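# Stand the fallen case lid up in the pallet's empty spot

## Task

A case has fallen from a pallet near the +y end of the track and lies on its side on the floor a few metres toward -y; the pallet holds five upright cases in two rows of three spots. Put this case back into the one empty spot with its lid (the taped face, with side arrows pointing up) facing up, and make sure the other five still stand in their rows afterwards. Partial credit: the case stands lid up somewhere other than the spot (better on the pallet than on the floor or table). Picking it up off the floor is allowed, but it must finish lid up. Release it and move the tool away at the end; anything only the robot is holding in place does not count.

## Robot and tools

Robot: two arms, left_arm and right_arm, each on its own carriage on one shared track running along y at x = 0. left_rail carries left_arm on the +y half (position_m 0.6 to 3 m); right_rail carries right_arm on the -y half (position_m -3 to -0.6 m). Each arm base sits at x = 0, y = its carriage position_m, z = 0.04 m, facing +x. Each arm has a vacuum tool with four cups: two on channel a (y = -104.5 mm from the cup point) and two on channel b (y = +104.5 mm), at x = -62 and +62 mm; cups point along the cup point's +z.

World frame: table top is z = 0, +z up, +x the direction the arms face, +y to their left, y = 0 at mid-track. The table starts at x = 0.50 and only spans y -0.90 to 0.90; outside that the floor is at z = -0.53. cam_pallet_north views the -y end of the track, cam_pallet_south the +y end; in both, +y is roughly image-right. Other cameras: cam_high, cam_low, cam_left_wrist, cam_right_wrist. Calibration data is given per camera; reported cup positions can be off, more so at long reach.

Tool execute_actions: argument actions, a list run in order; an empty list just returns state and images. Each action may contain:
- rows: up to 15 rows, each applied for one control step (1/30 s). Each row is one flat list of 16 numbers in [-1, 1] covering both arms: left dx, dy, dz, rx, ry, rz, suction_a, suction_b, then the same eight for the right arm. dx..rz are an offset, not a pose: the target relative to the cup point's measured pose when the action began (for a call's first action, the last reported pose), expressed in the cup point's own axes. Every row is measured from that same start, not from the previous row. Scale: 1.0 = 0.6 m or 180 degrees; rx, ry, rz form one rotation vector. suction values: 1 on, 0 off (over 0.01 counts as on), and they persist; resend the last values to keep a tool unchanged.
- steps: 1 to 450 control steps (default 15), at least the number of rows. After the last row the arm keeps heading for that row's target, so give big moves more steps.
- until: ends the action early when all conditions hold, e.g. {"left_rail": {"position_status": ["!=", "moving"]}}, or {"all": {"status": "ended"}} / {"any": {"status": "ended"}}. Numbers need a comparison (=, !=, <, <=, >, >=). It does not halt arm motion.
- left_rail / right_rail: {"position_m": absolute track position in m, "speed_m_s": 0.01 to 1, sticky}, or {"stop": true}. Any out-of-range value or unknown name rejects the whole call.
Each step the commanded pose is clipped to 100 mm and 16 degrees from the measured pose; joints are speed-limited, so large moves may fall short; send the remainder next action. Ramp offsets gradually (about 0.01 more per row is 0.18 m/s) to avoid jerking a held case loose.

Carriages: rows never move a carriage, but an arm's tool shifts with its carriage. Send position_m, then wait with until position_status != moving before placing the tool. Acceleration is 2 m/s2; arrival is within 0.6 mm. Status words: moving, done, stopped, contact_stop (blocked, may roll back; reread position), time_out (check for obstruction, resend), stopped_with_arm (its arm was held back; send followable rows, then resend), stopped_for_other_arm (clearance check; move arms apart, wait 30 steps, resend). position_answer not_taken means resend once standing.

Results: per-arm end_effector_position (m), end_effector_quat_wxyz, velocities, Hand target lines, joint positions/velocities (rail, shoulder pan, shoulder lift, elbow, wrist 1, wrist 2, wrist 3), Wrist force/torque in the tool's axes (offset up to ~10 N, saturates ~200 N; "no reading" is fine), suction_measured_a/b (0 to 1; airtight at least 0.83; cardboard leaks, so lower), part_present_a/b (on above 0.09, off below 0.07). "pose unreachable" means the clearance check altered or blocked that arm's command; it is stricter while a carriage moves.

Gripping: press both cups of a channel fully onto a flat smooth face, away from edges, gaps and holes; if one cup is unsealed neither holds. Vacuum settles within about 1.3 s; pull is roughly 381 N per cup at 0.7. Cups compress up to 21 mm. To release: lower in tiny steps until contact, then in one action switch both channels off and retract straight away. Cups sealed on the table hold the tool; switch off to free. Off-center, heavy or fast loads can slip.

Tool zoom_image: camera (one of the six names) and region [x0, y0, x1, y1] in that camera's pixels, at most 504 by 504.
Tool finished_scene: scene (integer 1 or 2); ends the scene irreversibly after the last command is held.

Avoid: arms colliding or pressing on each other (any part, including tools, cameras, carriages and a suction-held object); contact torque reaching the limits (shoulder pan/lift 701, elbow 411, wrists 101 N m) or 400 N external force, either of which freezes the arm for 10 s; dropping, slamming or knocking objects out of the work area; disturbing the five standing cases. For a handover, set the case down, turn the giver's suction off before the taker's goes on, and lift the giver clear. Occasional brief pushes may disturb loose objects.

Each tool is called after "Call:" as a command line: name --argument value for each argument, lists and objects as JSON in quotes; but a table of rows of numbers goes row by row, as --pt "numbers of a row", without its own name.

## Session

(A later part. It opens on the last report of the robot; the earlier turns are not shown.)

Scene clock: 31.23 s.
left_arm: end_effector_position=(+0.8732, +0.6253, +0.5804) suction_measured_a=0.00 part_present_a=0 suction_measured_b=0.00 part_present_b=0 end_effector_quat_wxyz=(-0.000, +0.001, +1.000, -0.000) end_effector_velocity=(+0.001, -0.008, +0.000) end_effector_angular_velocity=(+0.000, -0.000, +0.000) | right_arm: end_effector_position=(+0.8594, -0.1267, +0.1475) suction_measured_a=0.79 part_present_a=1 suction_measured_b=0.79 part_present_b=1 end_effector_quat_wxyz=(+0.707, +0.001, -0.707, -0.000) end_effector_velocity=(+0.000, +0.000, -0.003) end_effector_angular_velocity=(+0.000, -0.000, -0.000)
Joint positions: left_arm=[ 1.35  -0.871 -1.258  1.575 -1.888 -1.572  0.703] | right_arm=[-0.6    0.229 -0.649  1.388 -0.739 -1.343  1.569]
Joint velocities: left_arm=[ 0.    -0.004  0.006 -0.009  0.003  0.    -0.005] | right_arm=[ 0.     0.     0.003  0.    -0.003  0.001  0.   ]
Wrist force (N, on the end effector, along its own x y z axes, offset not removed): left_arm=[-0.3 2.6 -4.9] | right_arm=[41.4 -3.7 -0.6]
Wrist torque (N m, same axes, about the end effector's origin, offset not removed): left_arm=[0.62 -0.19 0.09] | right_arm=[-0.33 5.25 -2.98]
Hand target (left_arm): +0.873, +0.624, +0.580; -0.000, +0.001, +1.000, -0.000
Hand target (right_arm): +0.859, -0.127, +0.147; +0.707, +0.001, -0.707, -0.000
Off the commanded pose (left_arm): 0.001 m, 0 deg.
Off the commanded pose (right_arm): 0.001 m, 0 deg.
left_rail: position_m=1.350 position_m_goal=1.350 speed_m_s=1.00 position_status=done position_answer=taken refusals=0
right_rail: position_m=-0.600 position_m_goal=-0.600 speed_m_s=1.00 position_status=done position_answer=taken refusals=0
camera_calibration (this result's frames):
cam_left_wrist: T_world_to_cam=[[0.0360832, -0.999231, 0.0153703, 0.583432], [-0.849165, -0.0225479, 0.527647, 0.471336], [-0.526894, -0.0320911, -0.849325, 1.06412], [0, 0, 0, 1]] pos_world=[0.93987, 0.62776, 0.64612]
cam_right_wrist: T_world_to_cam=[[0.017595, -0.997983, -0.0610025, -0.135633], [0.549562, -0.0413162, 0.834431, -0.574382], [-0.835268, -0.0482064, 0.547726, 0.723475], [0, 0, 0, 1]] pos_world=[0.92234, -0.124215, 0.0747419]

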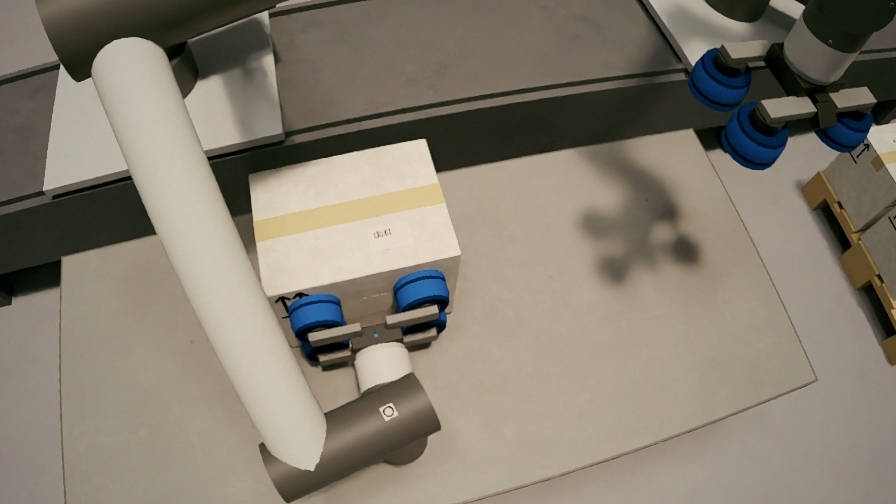

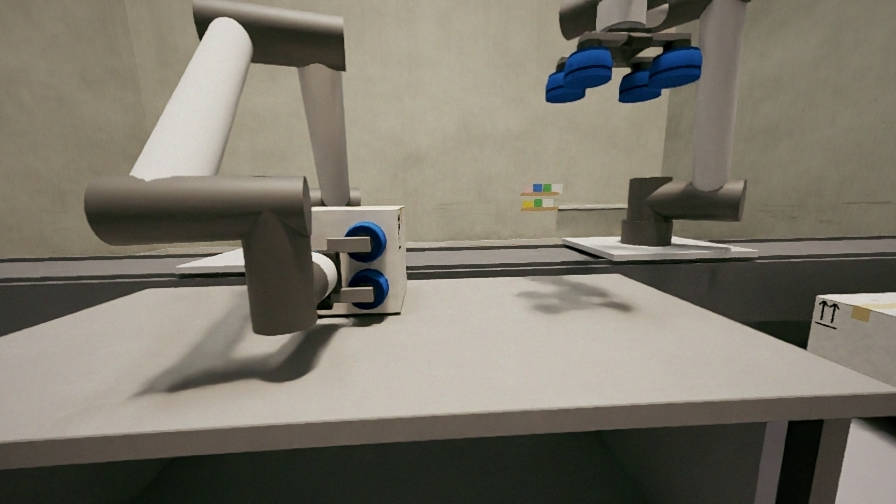

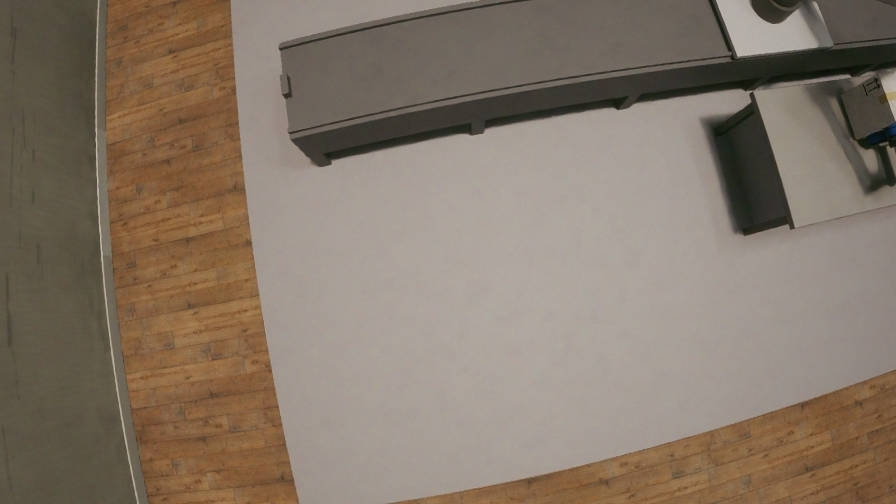

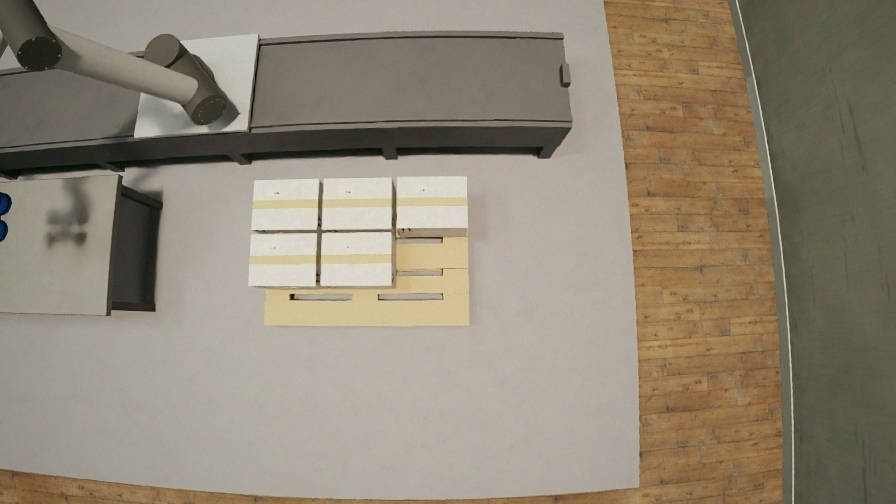

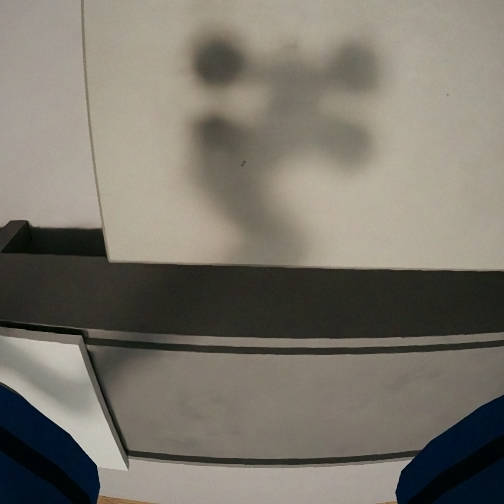

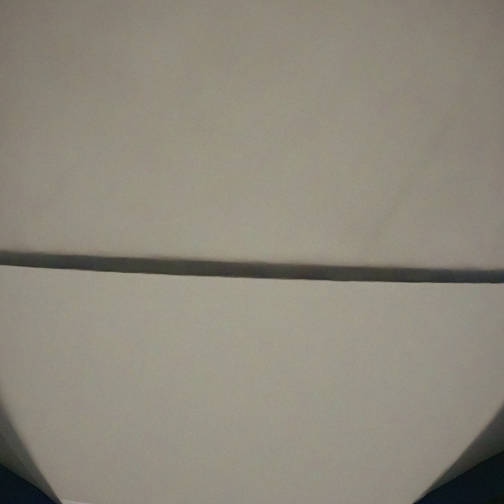

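Call:
execute_actions --actions '[{"rows": [ [0.0003,-0.002,0,0,0,0,0,0, -0.0018,0,0,0,0,0,1,1], [0.0003,-0.002,0,0,0,0,0,0, -0.0036,0,0,0,0,0,1,1], [0.0003,-0.002,0,0,0,0,0,0, -0.0058,0,0,0,0,0,1,1], [0.0003,-0.002,0,0,0,0,0,0, -0.0080,0,0,0,0,0,1,1], [0.0003,-0.002,0,0,0,0,0,0, -0.0098,0,0,0,0,0,1,1], [0.0003,-0.002,0,0,0,0,0,0, -0.0108,0,0,0,0,0,1,1] ], "steps": 8}]'

Call:
execute_actions --actions '[]'

Scene clock: 31.87 s.
left_arm: end_effector_position=(+0.8731, +0.6241, +0.5804) suction_measured_a=0.00 part_present_a=0 suction_measured_b=0.00 part_present_b=0 end_effector_quat_wxyz=(-0.000, +0.001, +1.000, -0.000) end_effector_velocity=(-0.000, -0.000, -0.000) end_effector_angular_velocity=(+0.000, +0.000, -0.000) | right_arm: end_effector_position=(+0.8594, -0.1266, +0.1432) suction_measured_a=0.79 part_present_a=1 suction_measured_b=0.79 part_present_b=1 end_effector_quat_wxyz=(+0.707, +0.001, -0.707, -0.000) end_effector_velocity=(-0.000, -0.000, -0.018) end_effector_angular_velocity=(-0.000, +0.001, -0.000)
Joint positions: left_arm=[ 1.35  -0.871 -1.257  1.574 -1.888 -1.572  0.702] | right_arm=[-0.6    0.229 -0.646  1.388 -0.742 -1.343  1.569]
Joint velocities: left_arm=[ 0. -0.  0. -0.  0.  0. -0.] | right_arm=[ 0.     0.     0.014  0.001 -0.015  0.    -0.   ]
Wrist force (N, on the end effector, along its own x y z axes, offset not removed): left_arm=[2.2 -6.1 -7.7] | right_arm=[40.4 -5.2 2.7]
Wrist torque (N m, same axes, about the end effector's origin, offset not removed): left_arm=[-0.75 -0.41 -0.14] | right_arm=[-0.49 5.10 -2.90]
Hand target (left_arm): +0.873, +0.624, +0.580; -0.000, +0.001, +1.000, -0.000
Hand target (right_arm): +0.859, -0.127, +0.141; +0.707, +0.001, -0.707, -0.000
Off the commanded pose (left_arm): 0.000 m, 0 deg.
Off the commanded pose (right_arm): 0.002 m, 0 deg.
left_rail: position_m=1.350 position_m_goal=1.350 speed_m_s=1.00 position_status=done position_answer=taken refusals=0
right_rail: position_m=-0.600 position_m_goal=-0.600 speed_m_s=1.00 position_status=done position_answer=taken refusals=0
camera_calibration (this result's frames):
cam_left_wrist: T_world_to_cam=[[0.0360845, -0.999231, 0.0153247, 0.582281], [-0.84917, -0.0225733, 0.527638, 0.471242], [-0.526886, -0.0320528, -0.849331, 1.064], [0, 0, 0, 1]] pos_world=[0.939757, 0.626575, 0.646117]
cam_right_wrist: T_world_to_cam=[[0.0175544, -0.997983, -0.0610055, -0.135823], [0.549548, -0.0413417, 0.834439, -0.570806], [-0.835278, -0.0481735, 0.547714, 0.725825], [0, 0, 0, 1]] pos_world=[0.922336, -0.124182, 0.0704722]

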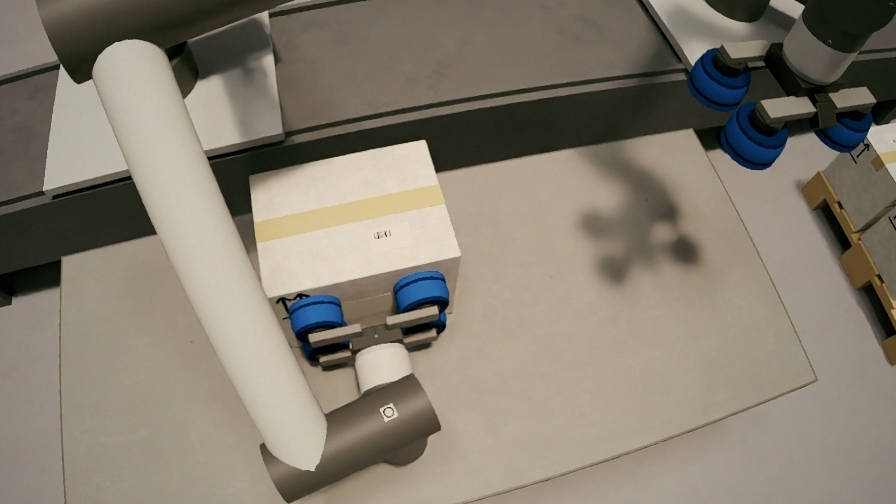

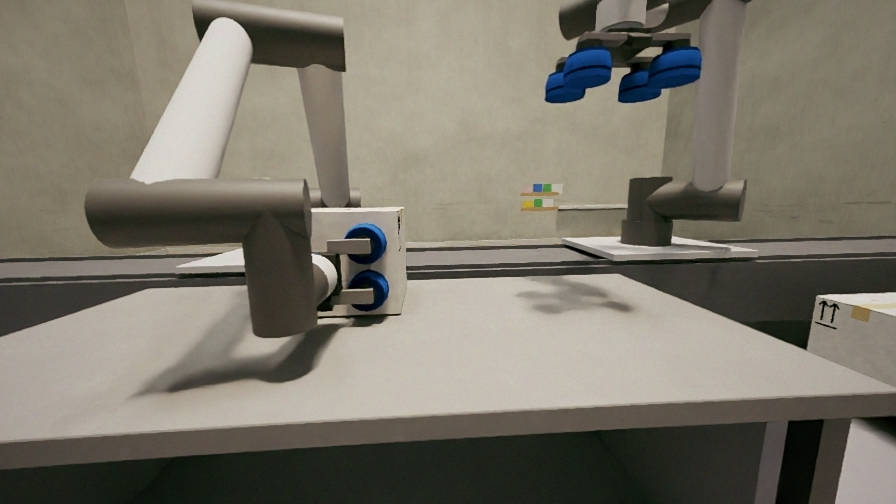

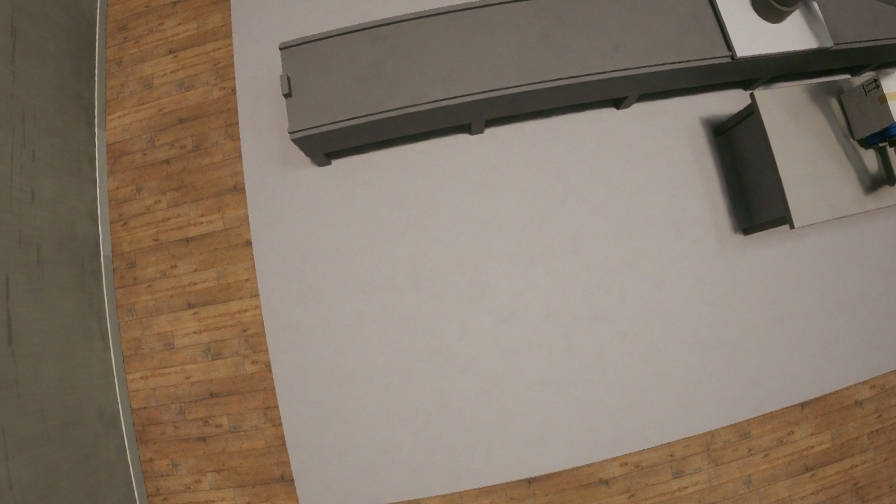

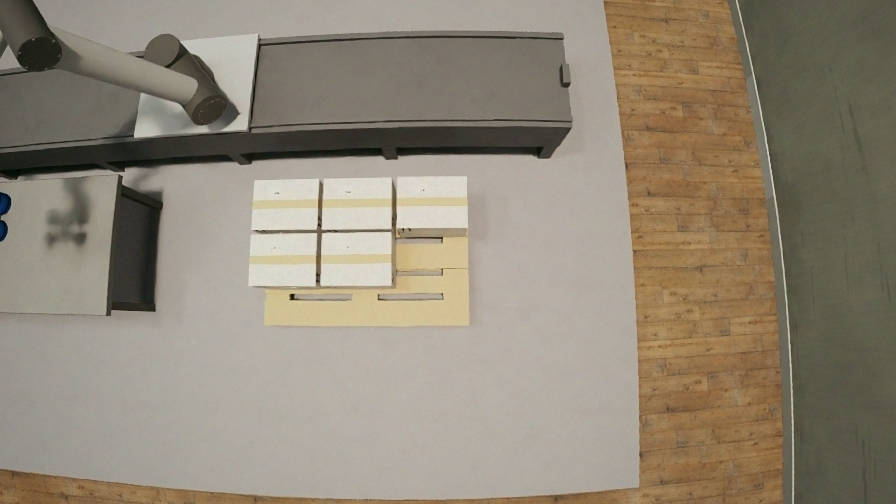

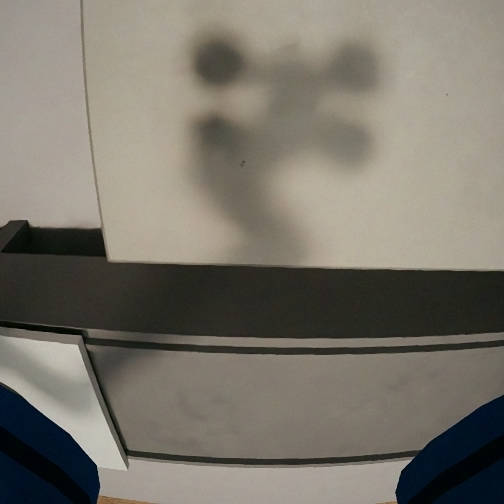

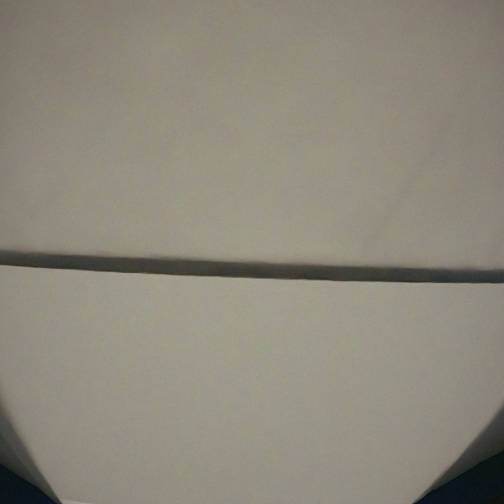

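Scene clock: 31.87 s.
left_arm: end_effector_position=(+0.8731, +0.6241, +0.5804) suction_measured_a=0.00 part_present_a=0 suction_measured_b=0.00 part_present_b=0 end_effector_quat_wxyz=(-0.000, +0.001, +1.000, -0.000) end_effector_velocity=(-0.000, -0.000, -0.000) end_effector_angular_velocity=(+0.000, +0.000, -0.000) | right_arm: end_effector_position=(+0.8594, -0.1266, +0.1432) suction_measured_a=0.79 part_present_a=1 suction_measured_b=0.79 part_present_b=1 end_effector_quat_wxyz=(+0.707, +0.001, -0.707, -0.000) end_effector_velocity=(-0.000, -0.000, -0.018) end_effector_angular_velocity=(-0.000, +0.001, -0.000)
Joint positions: left_arm=[ 1.35  -0.871 -1.257  1.574 -1.888 -1.572  0.702] | right_arm=[-0.6    0.229 -0.646  1.388 -0.742 -1.343  1.569]
Joint velocities: left_arm=[ 0. -0.  0. -0.  0.  0. -0.] | right_arm=[ 0.     0.     0.014  0.001 -0.015  0.    -0.   ]
Wrist force (N, on the end effector, along its own x y z axes, offset not removed): left_arm=[2.2 -6.1 -7.7] | right_arm=[40.4 -5.2 2.7]
Wrist torque (N m, same axes, about the end effector's origin, offset not removed): left_arm=[-0.75 -0.41 -0.14] | right_arm=[-0.49 5.10 -2.90]
Hand target (left_arm): +0.873, +0.624, +0.580; -0.000, +0.001, +1.000, -0.000
Hand target (right_arm): +0.859, -0.127, +0.141; +0.707, +0.001, -0.707, -0.000
Off the commanded pose (left_arm): 0.000 m, 0 deg.
Off the commanded pose (right_arm): 0.002 m, 0 deg.
left_rail: position_m=1.350 position_m_goal=1.350 speed_m_s=1.00 position_status=done position_answer=taken refusals=0
right_rail: position_m=-0.600 position_m_goal=-0.600 speed_m_s=1.00 position_status=done position_answer=taken refusals=0
camera_calibration (this result's frames):
cam_left_wrist: T_world_to_cam=[[0.0360845, -0.999231, 0.0153247, 0.582281], [-0.84917, -0.0225733, 0.527638, 0.471242], [-0.526886, -0.0320528, -0.849331, 1.064], [0, 0, 0, 1]] pos_world=[0.939757, 0.626575, 0.646117]
cam_right_wrist: T_world_to_cam=[[0.0175544, -0.997983, -0.0610055, -0.135823], [0.549548, -0.0413417, 0.834439, -0.570806], [-0.835278, -0.0481735, 0.547714, 0.725825], [0, 0, 0, 1]] pos_world=[0.922336, -0.124182, 0.0704722]

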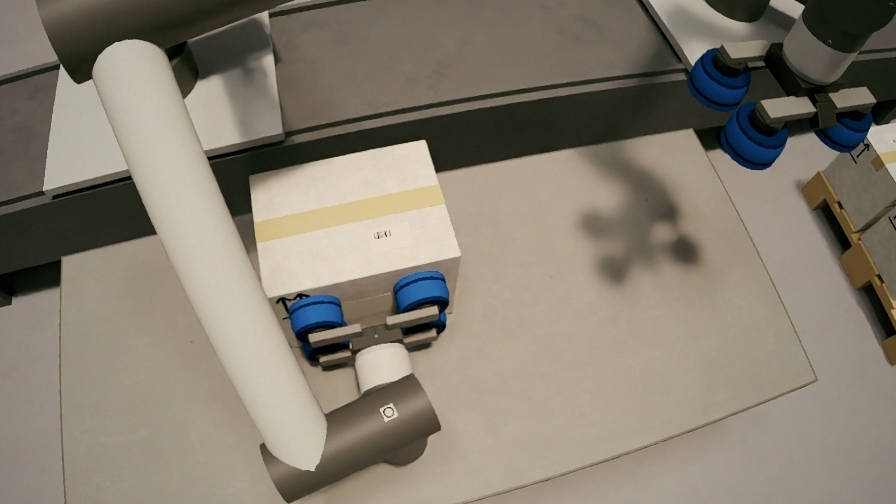

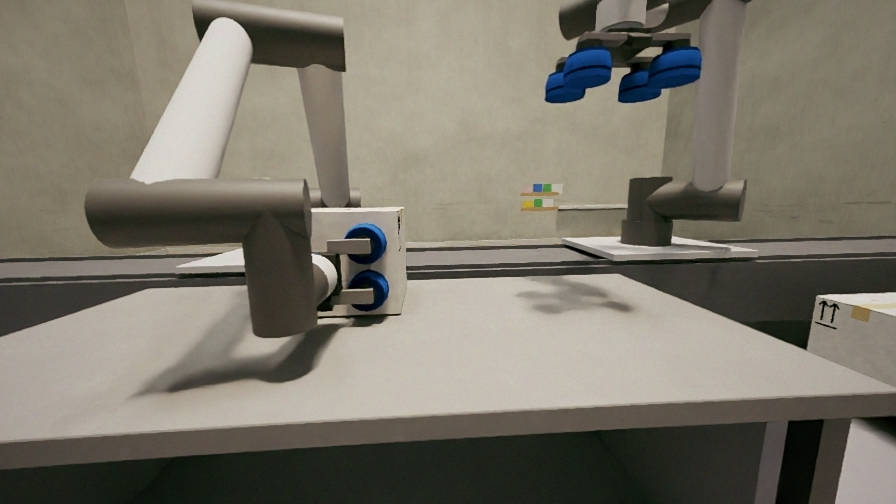

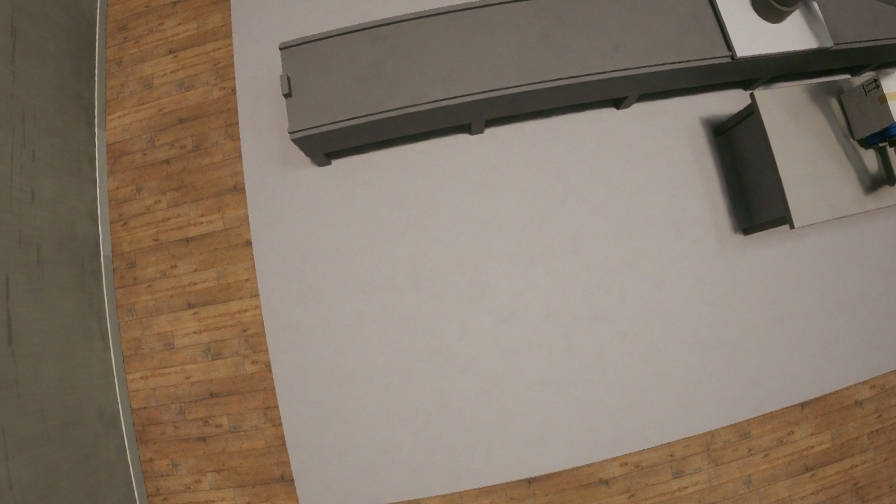

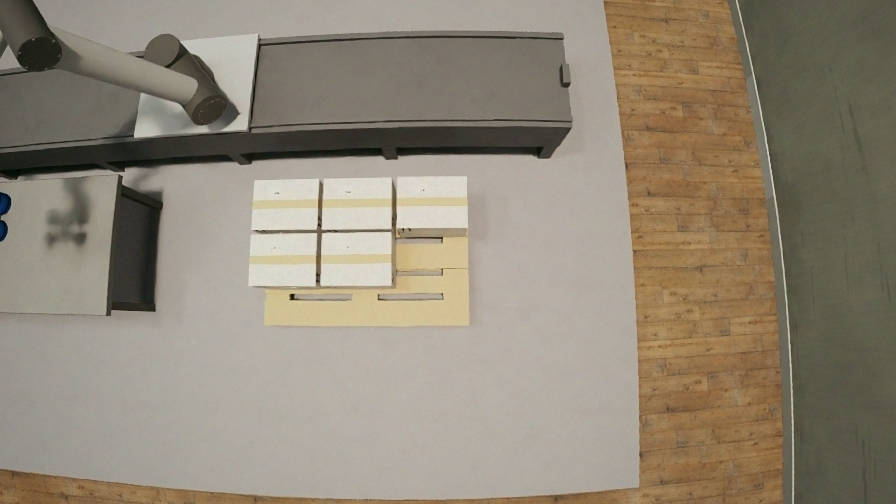

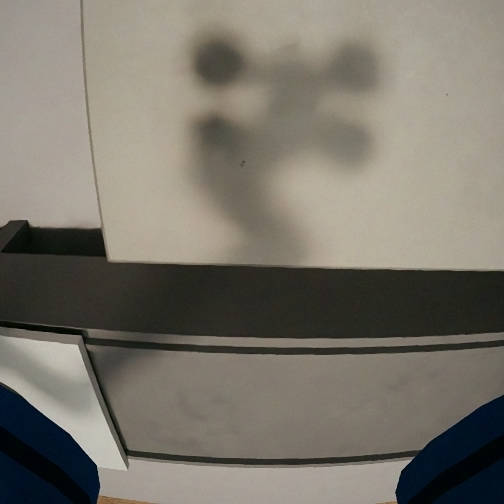

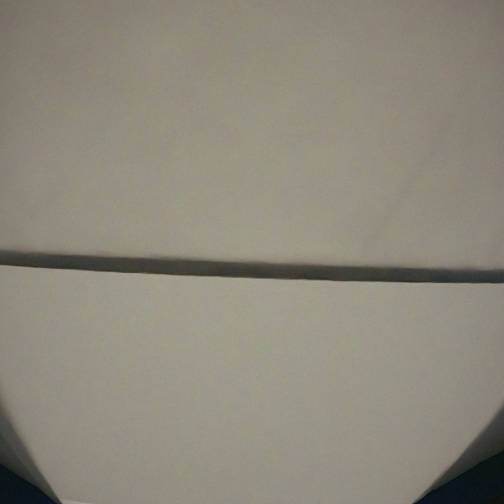

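Call:
execute_actions --actions '[]'

Scene clock: 32.03 s.
left_arm: end_effector_position=(+0.8731, +0.6241, +0.5804) suction_measured_a=0.00 part_present_a=0 suction_measured_b=0.00 part_present_b=0 end_effector_quat_wxyz=(-0.000, +0.001, +1.000, -0.000) end_effector_velocity=(-0.000, -0.000, +0.000) end_effector_angular_velocity=(+0.000, +0.000, -0.000) | right_arm: end_effector_position=(+0.8594, -0.1266, +0.1416) suction_measured_a=0.79 part_present_a=1 suction_measured_b=0.79 part_present_b=1 end_effector_quat_wxyz=(+0.707, +0.001, -0.707, -0.000) end_effector_velocity=(+0.000, +0.000, -0.005) end_effector_angular_velocity=(-0.000, +0.000, -0.000)
Joint positions: left_arm=[ 1.35  -0.871 -1.257  1.574 -1.888 -1.572  0.702] | right_arm=[-0.6    0.229 -0.645  1.389 -0.744 -1.343  1.569]
Joint velocities: left_arm=[ 0. -0. -0. -0.  0.  0. -0.] | right_arm=[ 0.    -0.     0.004  0.    -0.004 -0.     0.   ]
Wrist force (N, on the end effector, along its own x y z axes, offset not removed): left_arm=[-4.6 -7.6 -4.9] | right_arm=[40.0 -4.0 1.3]
Wrist torque (N m, same axes, about the end effector's origin, offset not removed): left_arm=[-0.93 0.46 -0.03] | right_arm=[-0.41 5.41 -2.96]
Hand target (left_arm): +0.873, +0.624, +0.580; -0.000, +0.001, +1.000, -0.000
Hand target (right_arm): +0.859, -0.127, +0.141; +0.707, +0.001, -0.707, -0.000
Off the commanded pose (left_arm): 0.000 m, 0 deg.
Off the commanded pose (right_arm): 0.001 m, 0 deg.
left_rail: position_m=1.350 position_m_goal=1.350 speed_m_s=1.00 position_status=done position_answer=taken refusals=0
right_rail: position_m=-0.600 position_m_goal=-0.600 speed_m_s=1.00 position_status=done position_answer=taken refusals=0
camera_calibration (this result's frames):
cam_left_wrist: T_world_to_cam=[[0.0360835, -0.999231, 0.0153247, 0.582251], [-0.84917, -0.0225725, 0.527638, 0.471218], [-0.526886, -0.0320523, -0.849331, 1.06398], [0, 0, 0, 1]] pos_world=[0.939731, 0.626543, 0.646117]
cam_right_wrist: T_world_to_cam=[[0.0175525, -0.997984, -0.0609977, -0.135923], [0.549578, -0.0413346, 0.834419, -0.56946], [-0.835258, -0.0481691, 0.547745, 0.726705], [0, 0, 0, 1]] pos_world=[0.922334, -0.124182, 0.0688283]

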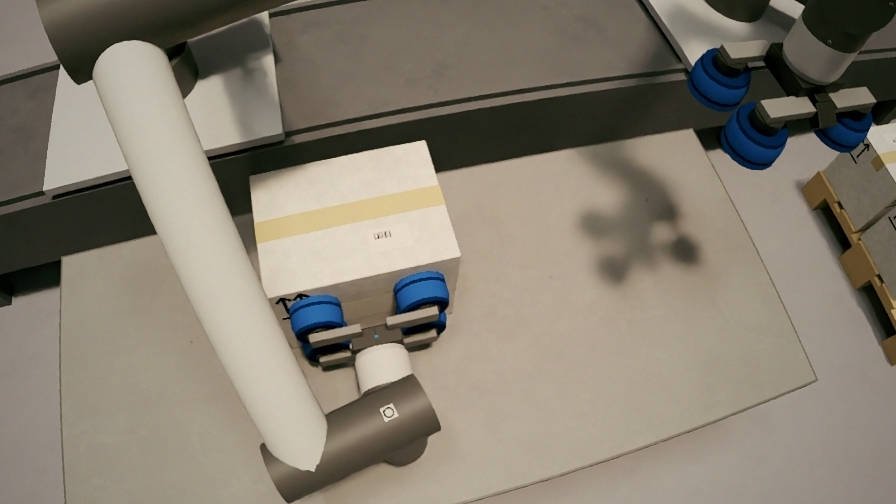

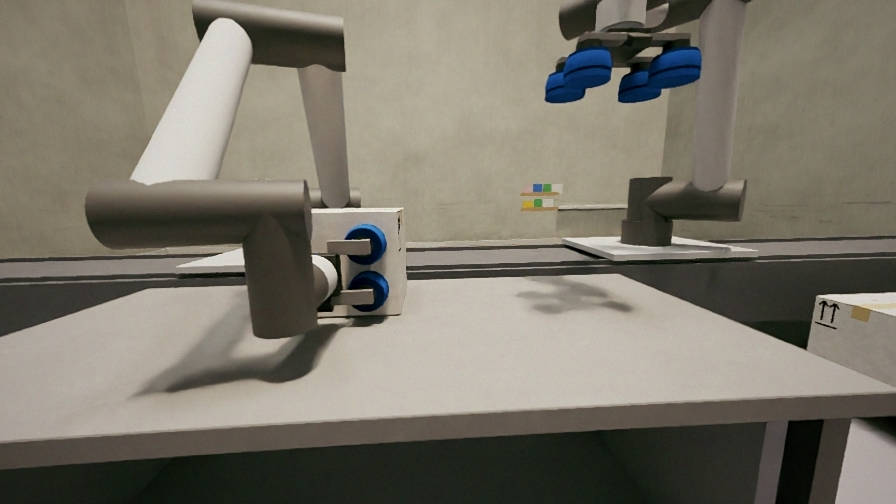

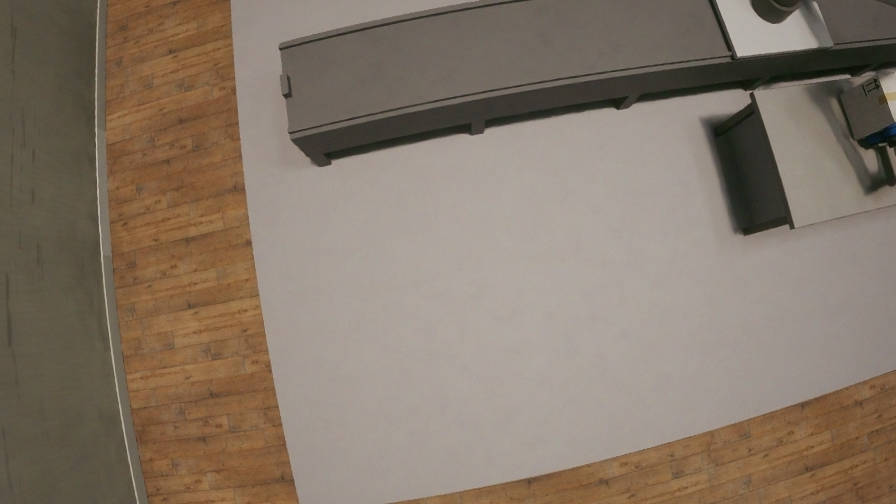

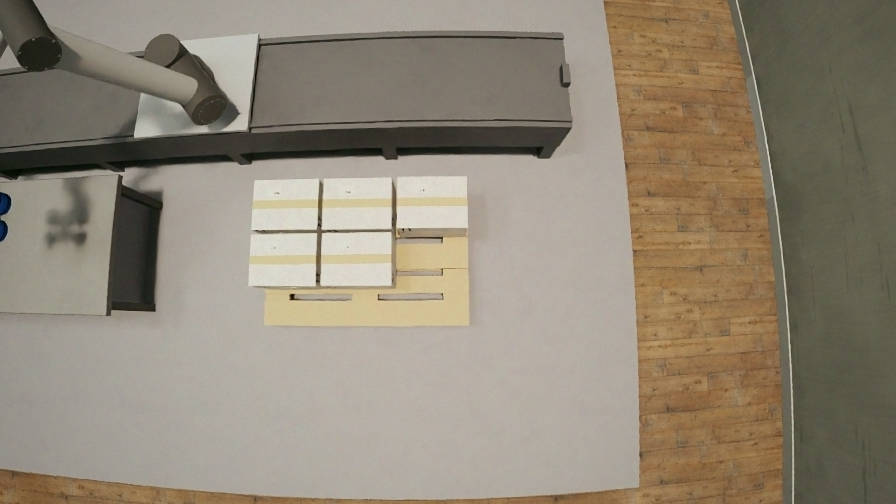

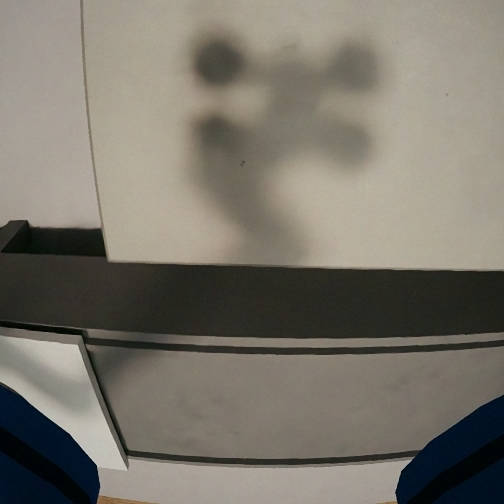

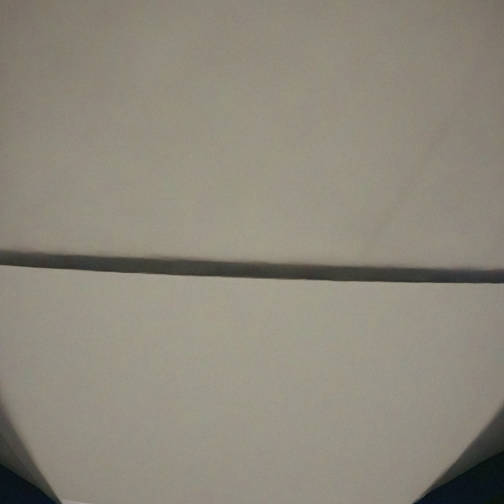

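Call:
execute_actions --actions '[{"rows": [ [0,0,0,0,0,0,0,0, -0.0020,0,0,0,0,0,1,1], [0,0,0,0,0,0,0,0, -0.0032,0,0,0,0,0,1,1], [0,0,0,0,0,0,0,0, -0.0043,0,0,0,0,0,1,1] ], "steps": 10}]'

Scene clock: 32.50 s.
left_arm: end_effector_position=(+0.8730, +0.6241, +0.5804) suction_measured_a=0.00 part_present_a=0 suction_measured_b=0.00 part_present_b=0 end_effector_quat_wxyz=(-0.000, +0.001, +1.000, -0.000) end_effector_velocity=(-0.000, +0.000, +0.000) end_effector_angular_velocity=(-0.000, -0.000, +0.000) | right_arm: end_effector_position=(+0.8594, -0.1266, +0.1393) suction_measured_a=0.79 part_present_a=1 suction_measured_b=0.79 part_present_b=1 end_effector_quat_wxyz=(+0.707, +0.001, -0.707, -0.000) end_effector_velocity=(-0.000, -0.000, -0.002) end_effector_angular_velocity=(-0.000, +0.001, -0.000)
Joint positions: left_arm=[ 1.35  -0.871 -1.257  1.574 -1.888 -1.572  0.702] | right_arm=[-0.6    0.229 -0.643  1.389 -0.746 -1.343  1.569]
Joint velocities: left_arm=[ 0. -0. -0.  0. -0.  0. -0.] | right_arm=[ 0.     0.     0.002 -0.    -0.001  0.     0.   ]
Wrist force (N, on the end effector, along its own x y z axes, offset not removed): left_arm=[1.4 -7.2 -8.8] | right_arm=[45.4 -5.4 1.3]
Wrist torque (N m, same axes, about the end effector's origin, offset not removed): left_arm=[-0.76 -0.50 -0.07] | right_arm=[-0.63 6.39 -3.75]
Hand target (left_arm): +0.873, +0.624, +0.580; -0.000, +0.001, +1.000, -0.000
Hand target (right_arm): +0.859, -0.127, +0.139; +0.707, +0.001, -0.707, -0.000
Off the commanded pose (left_arm): 0.000 m, 0 deg.
Off the commanded pose (right_arm): 0.000 m, 0 deg.
left_rail: position_m=1.350 position_m_goal=1.350 speed_m_s=1.00 position_status=done position_answer=taken refusals=0
right_rail: position_m=-0.600 position_m_goal=-0.600 speed_m_s=1.00 position_status=done position_answer=taken refusals=0
camera_calibration (this result's frames):
cam_left_wrist: T_world_to_cam=[[0.036083, -0.999231, 0.0153245, 0.582244], [-0.84917, -0.0225722, 0.527638, 0.471212], [-0.526886, -0.0320519, -0.849331, 1.06398], [0, 0, 0, 1]] pos_world=[0.939725, 0.626535, 0.646116]
cam_right_wrist: T_world_to_cam=[[0.0175494, -0.997984, -0.0609878, -0.136061], [0.549617, -0.0413257, 0.834394, -0.567591], [-0.835232, -0.0481631, 0.547784, 0.727922], [0, 0, 0, 1]] pos_world=[0.922329, -0.124184, 0.0665528]

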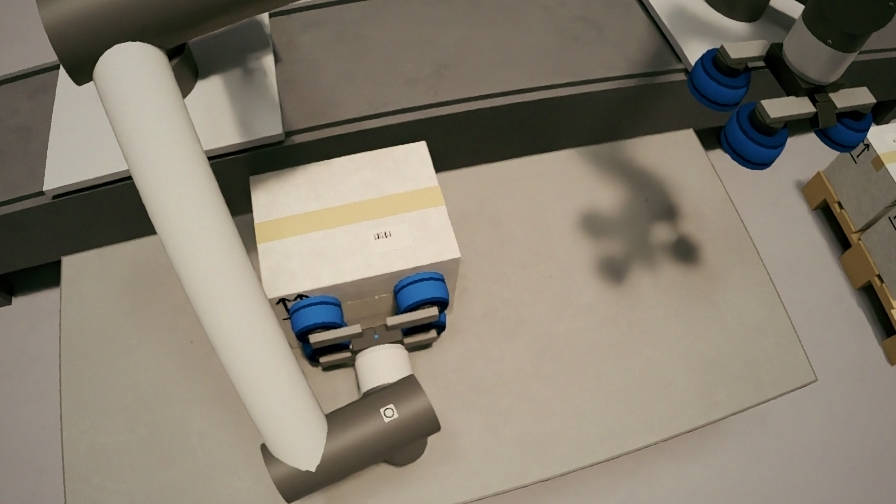

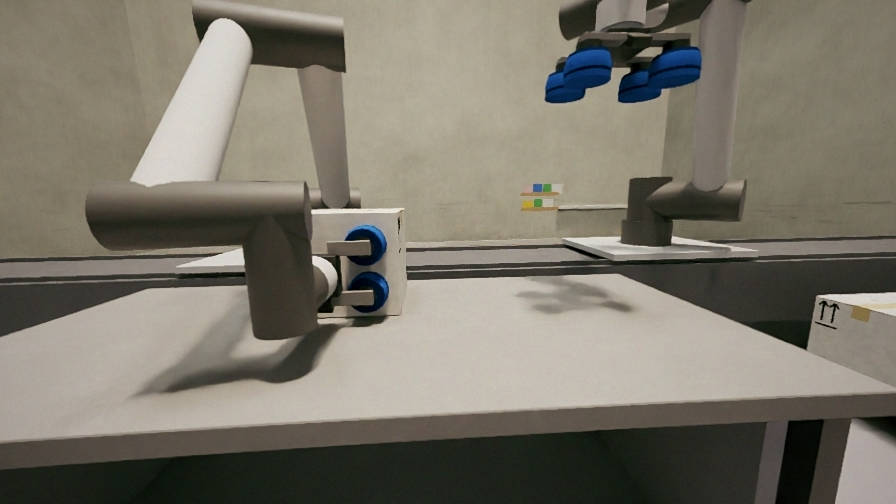

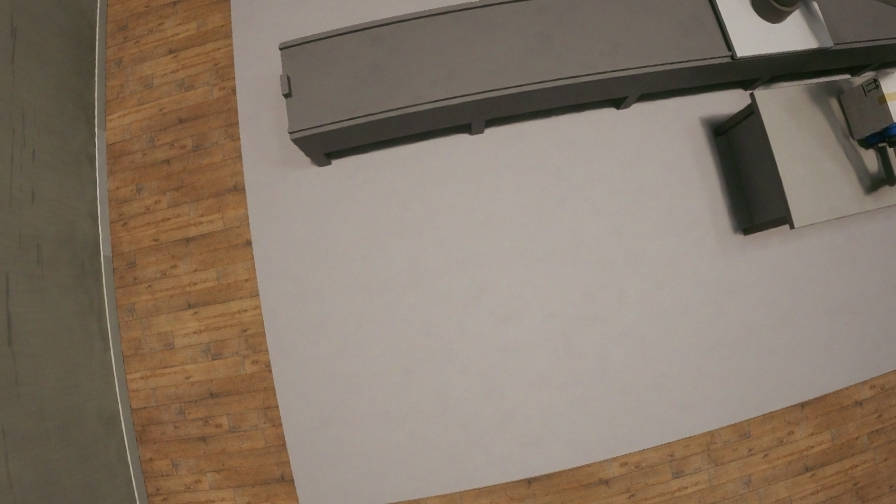

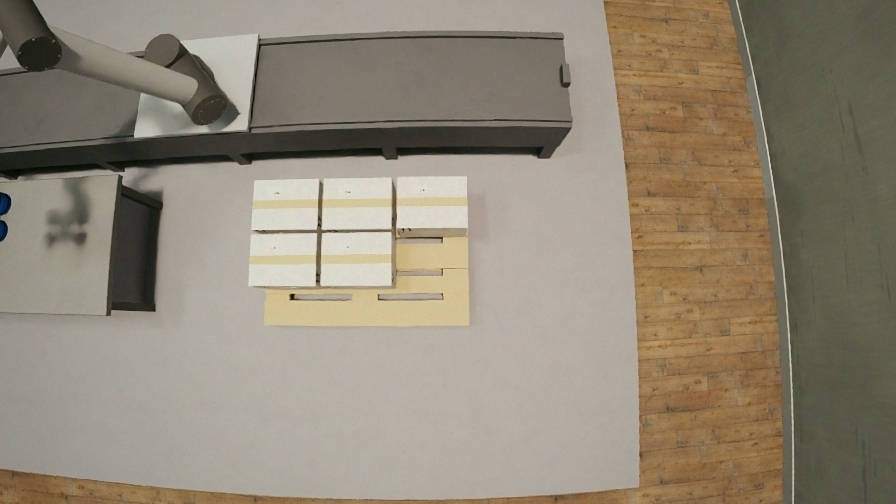

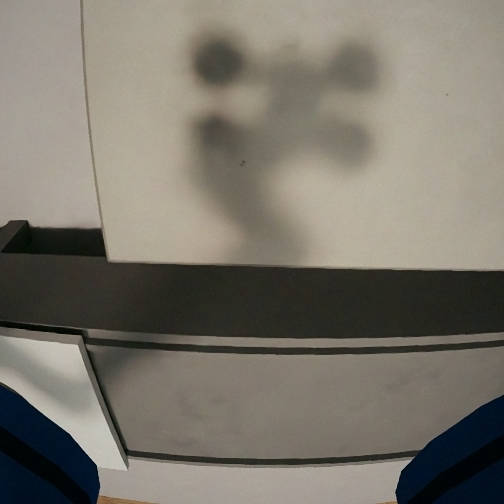

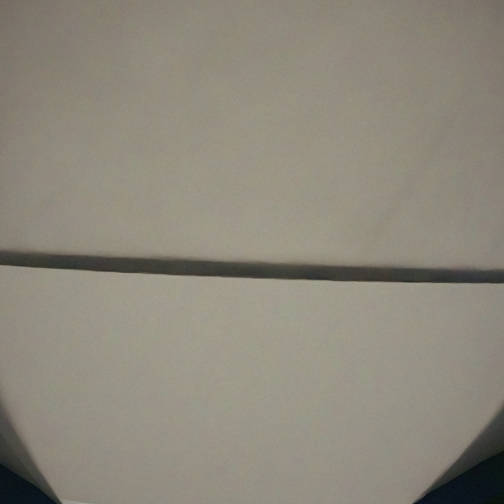

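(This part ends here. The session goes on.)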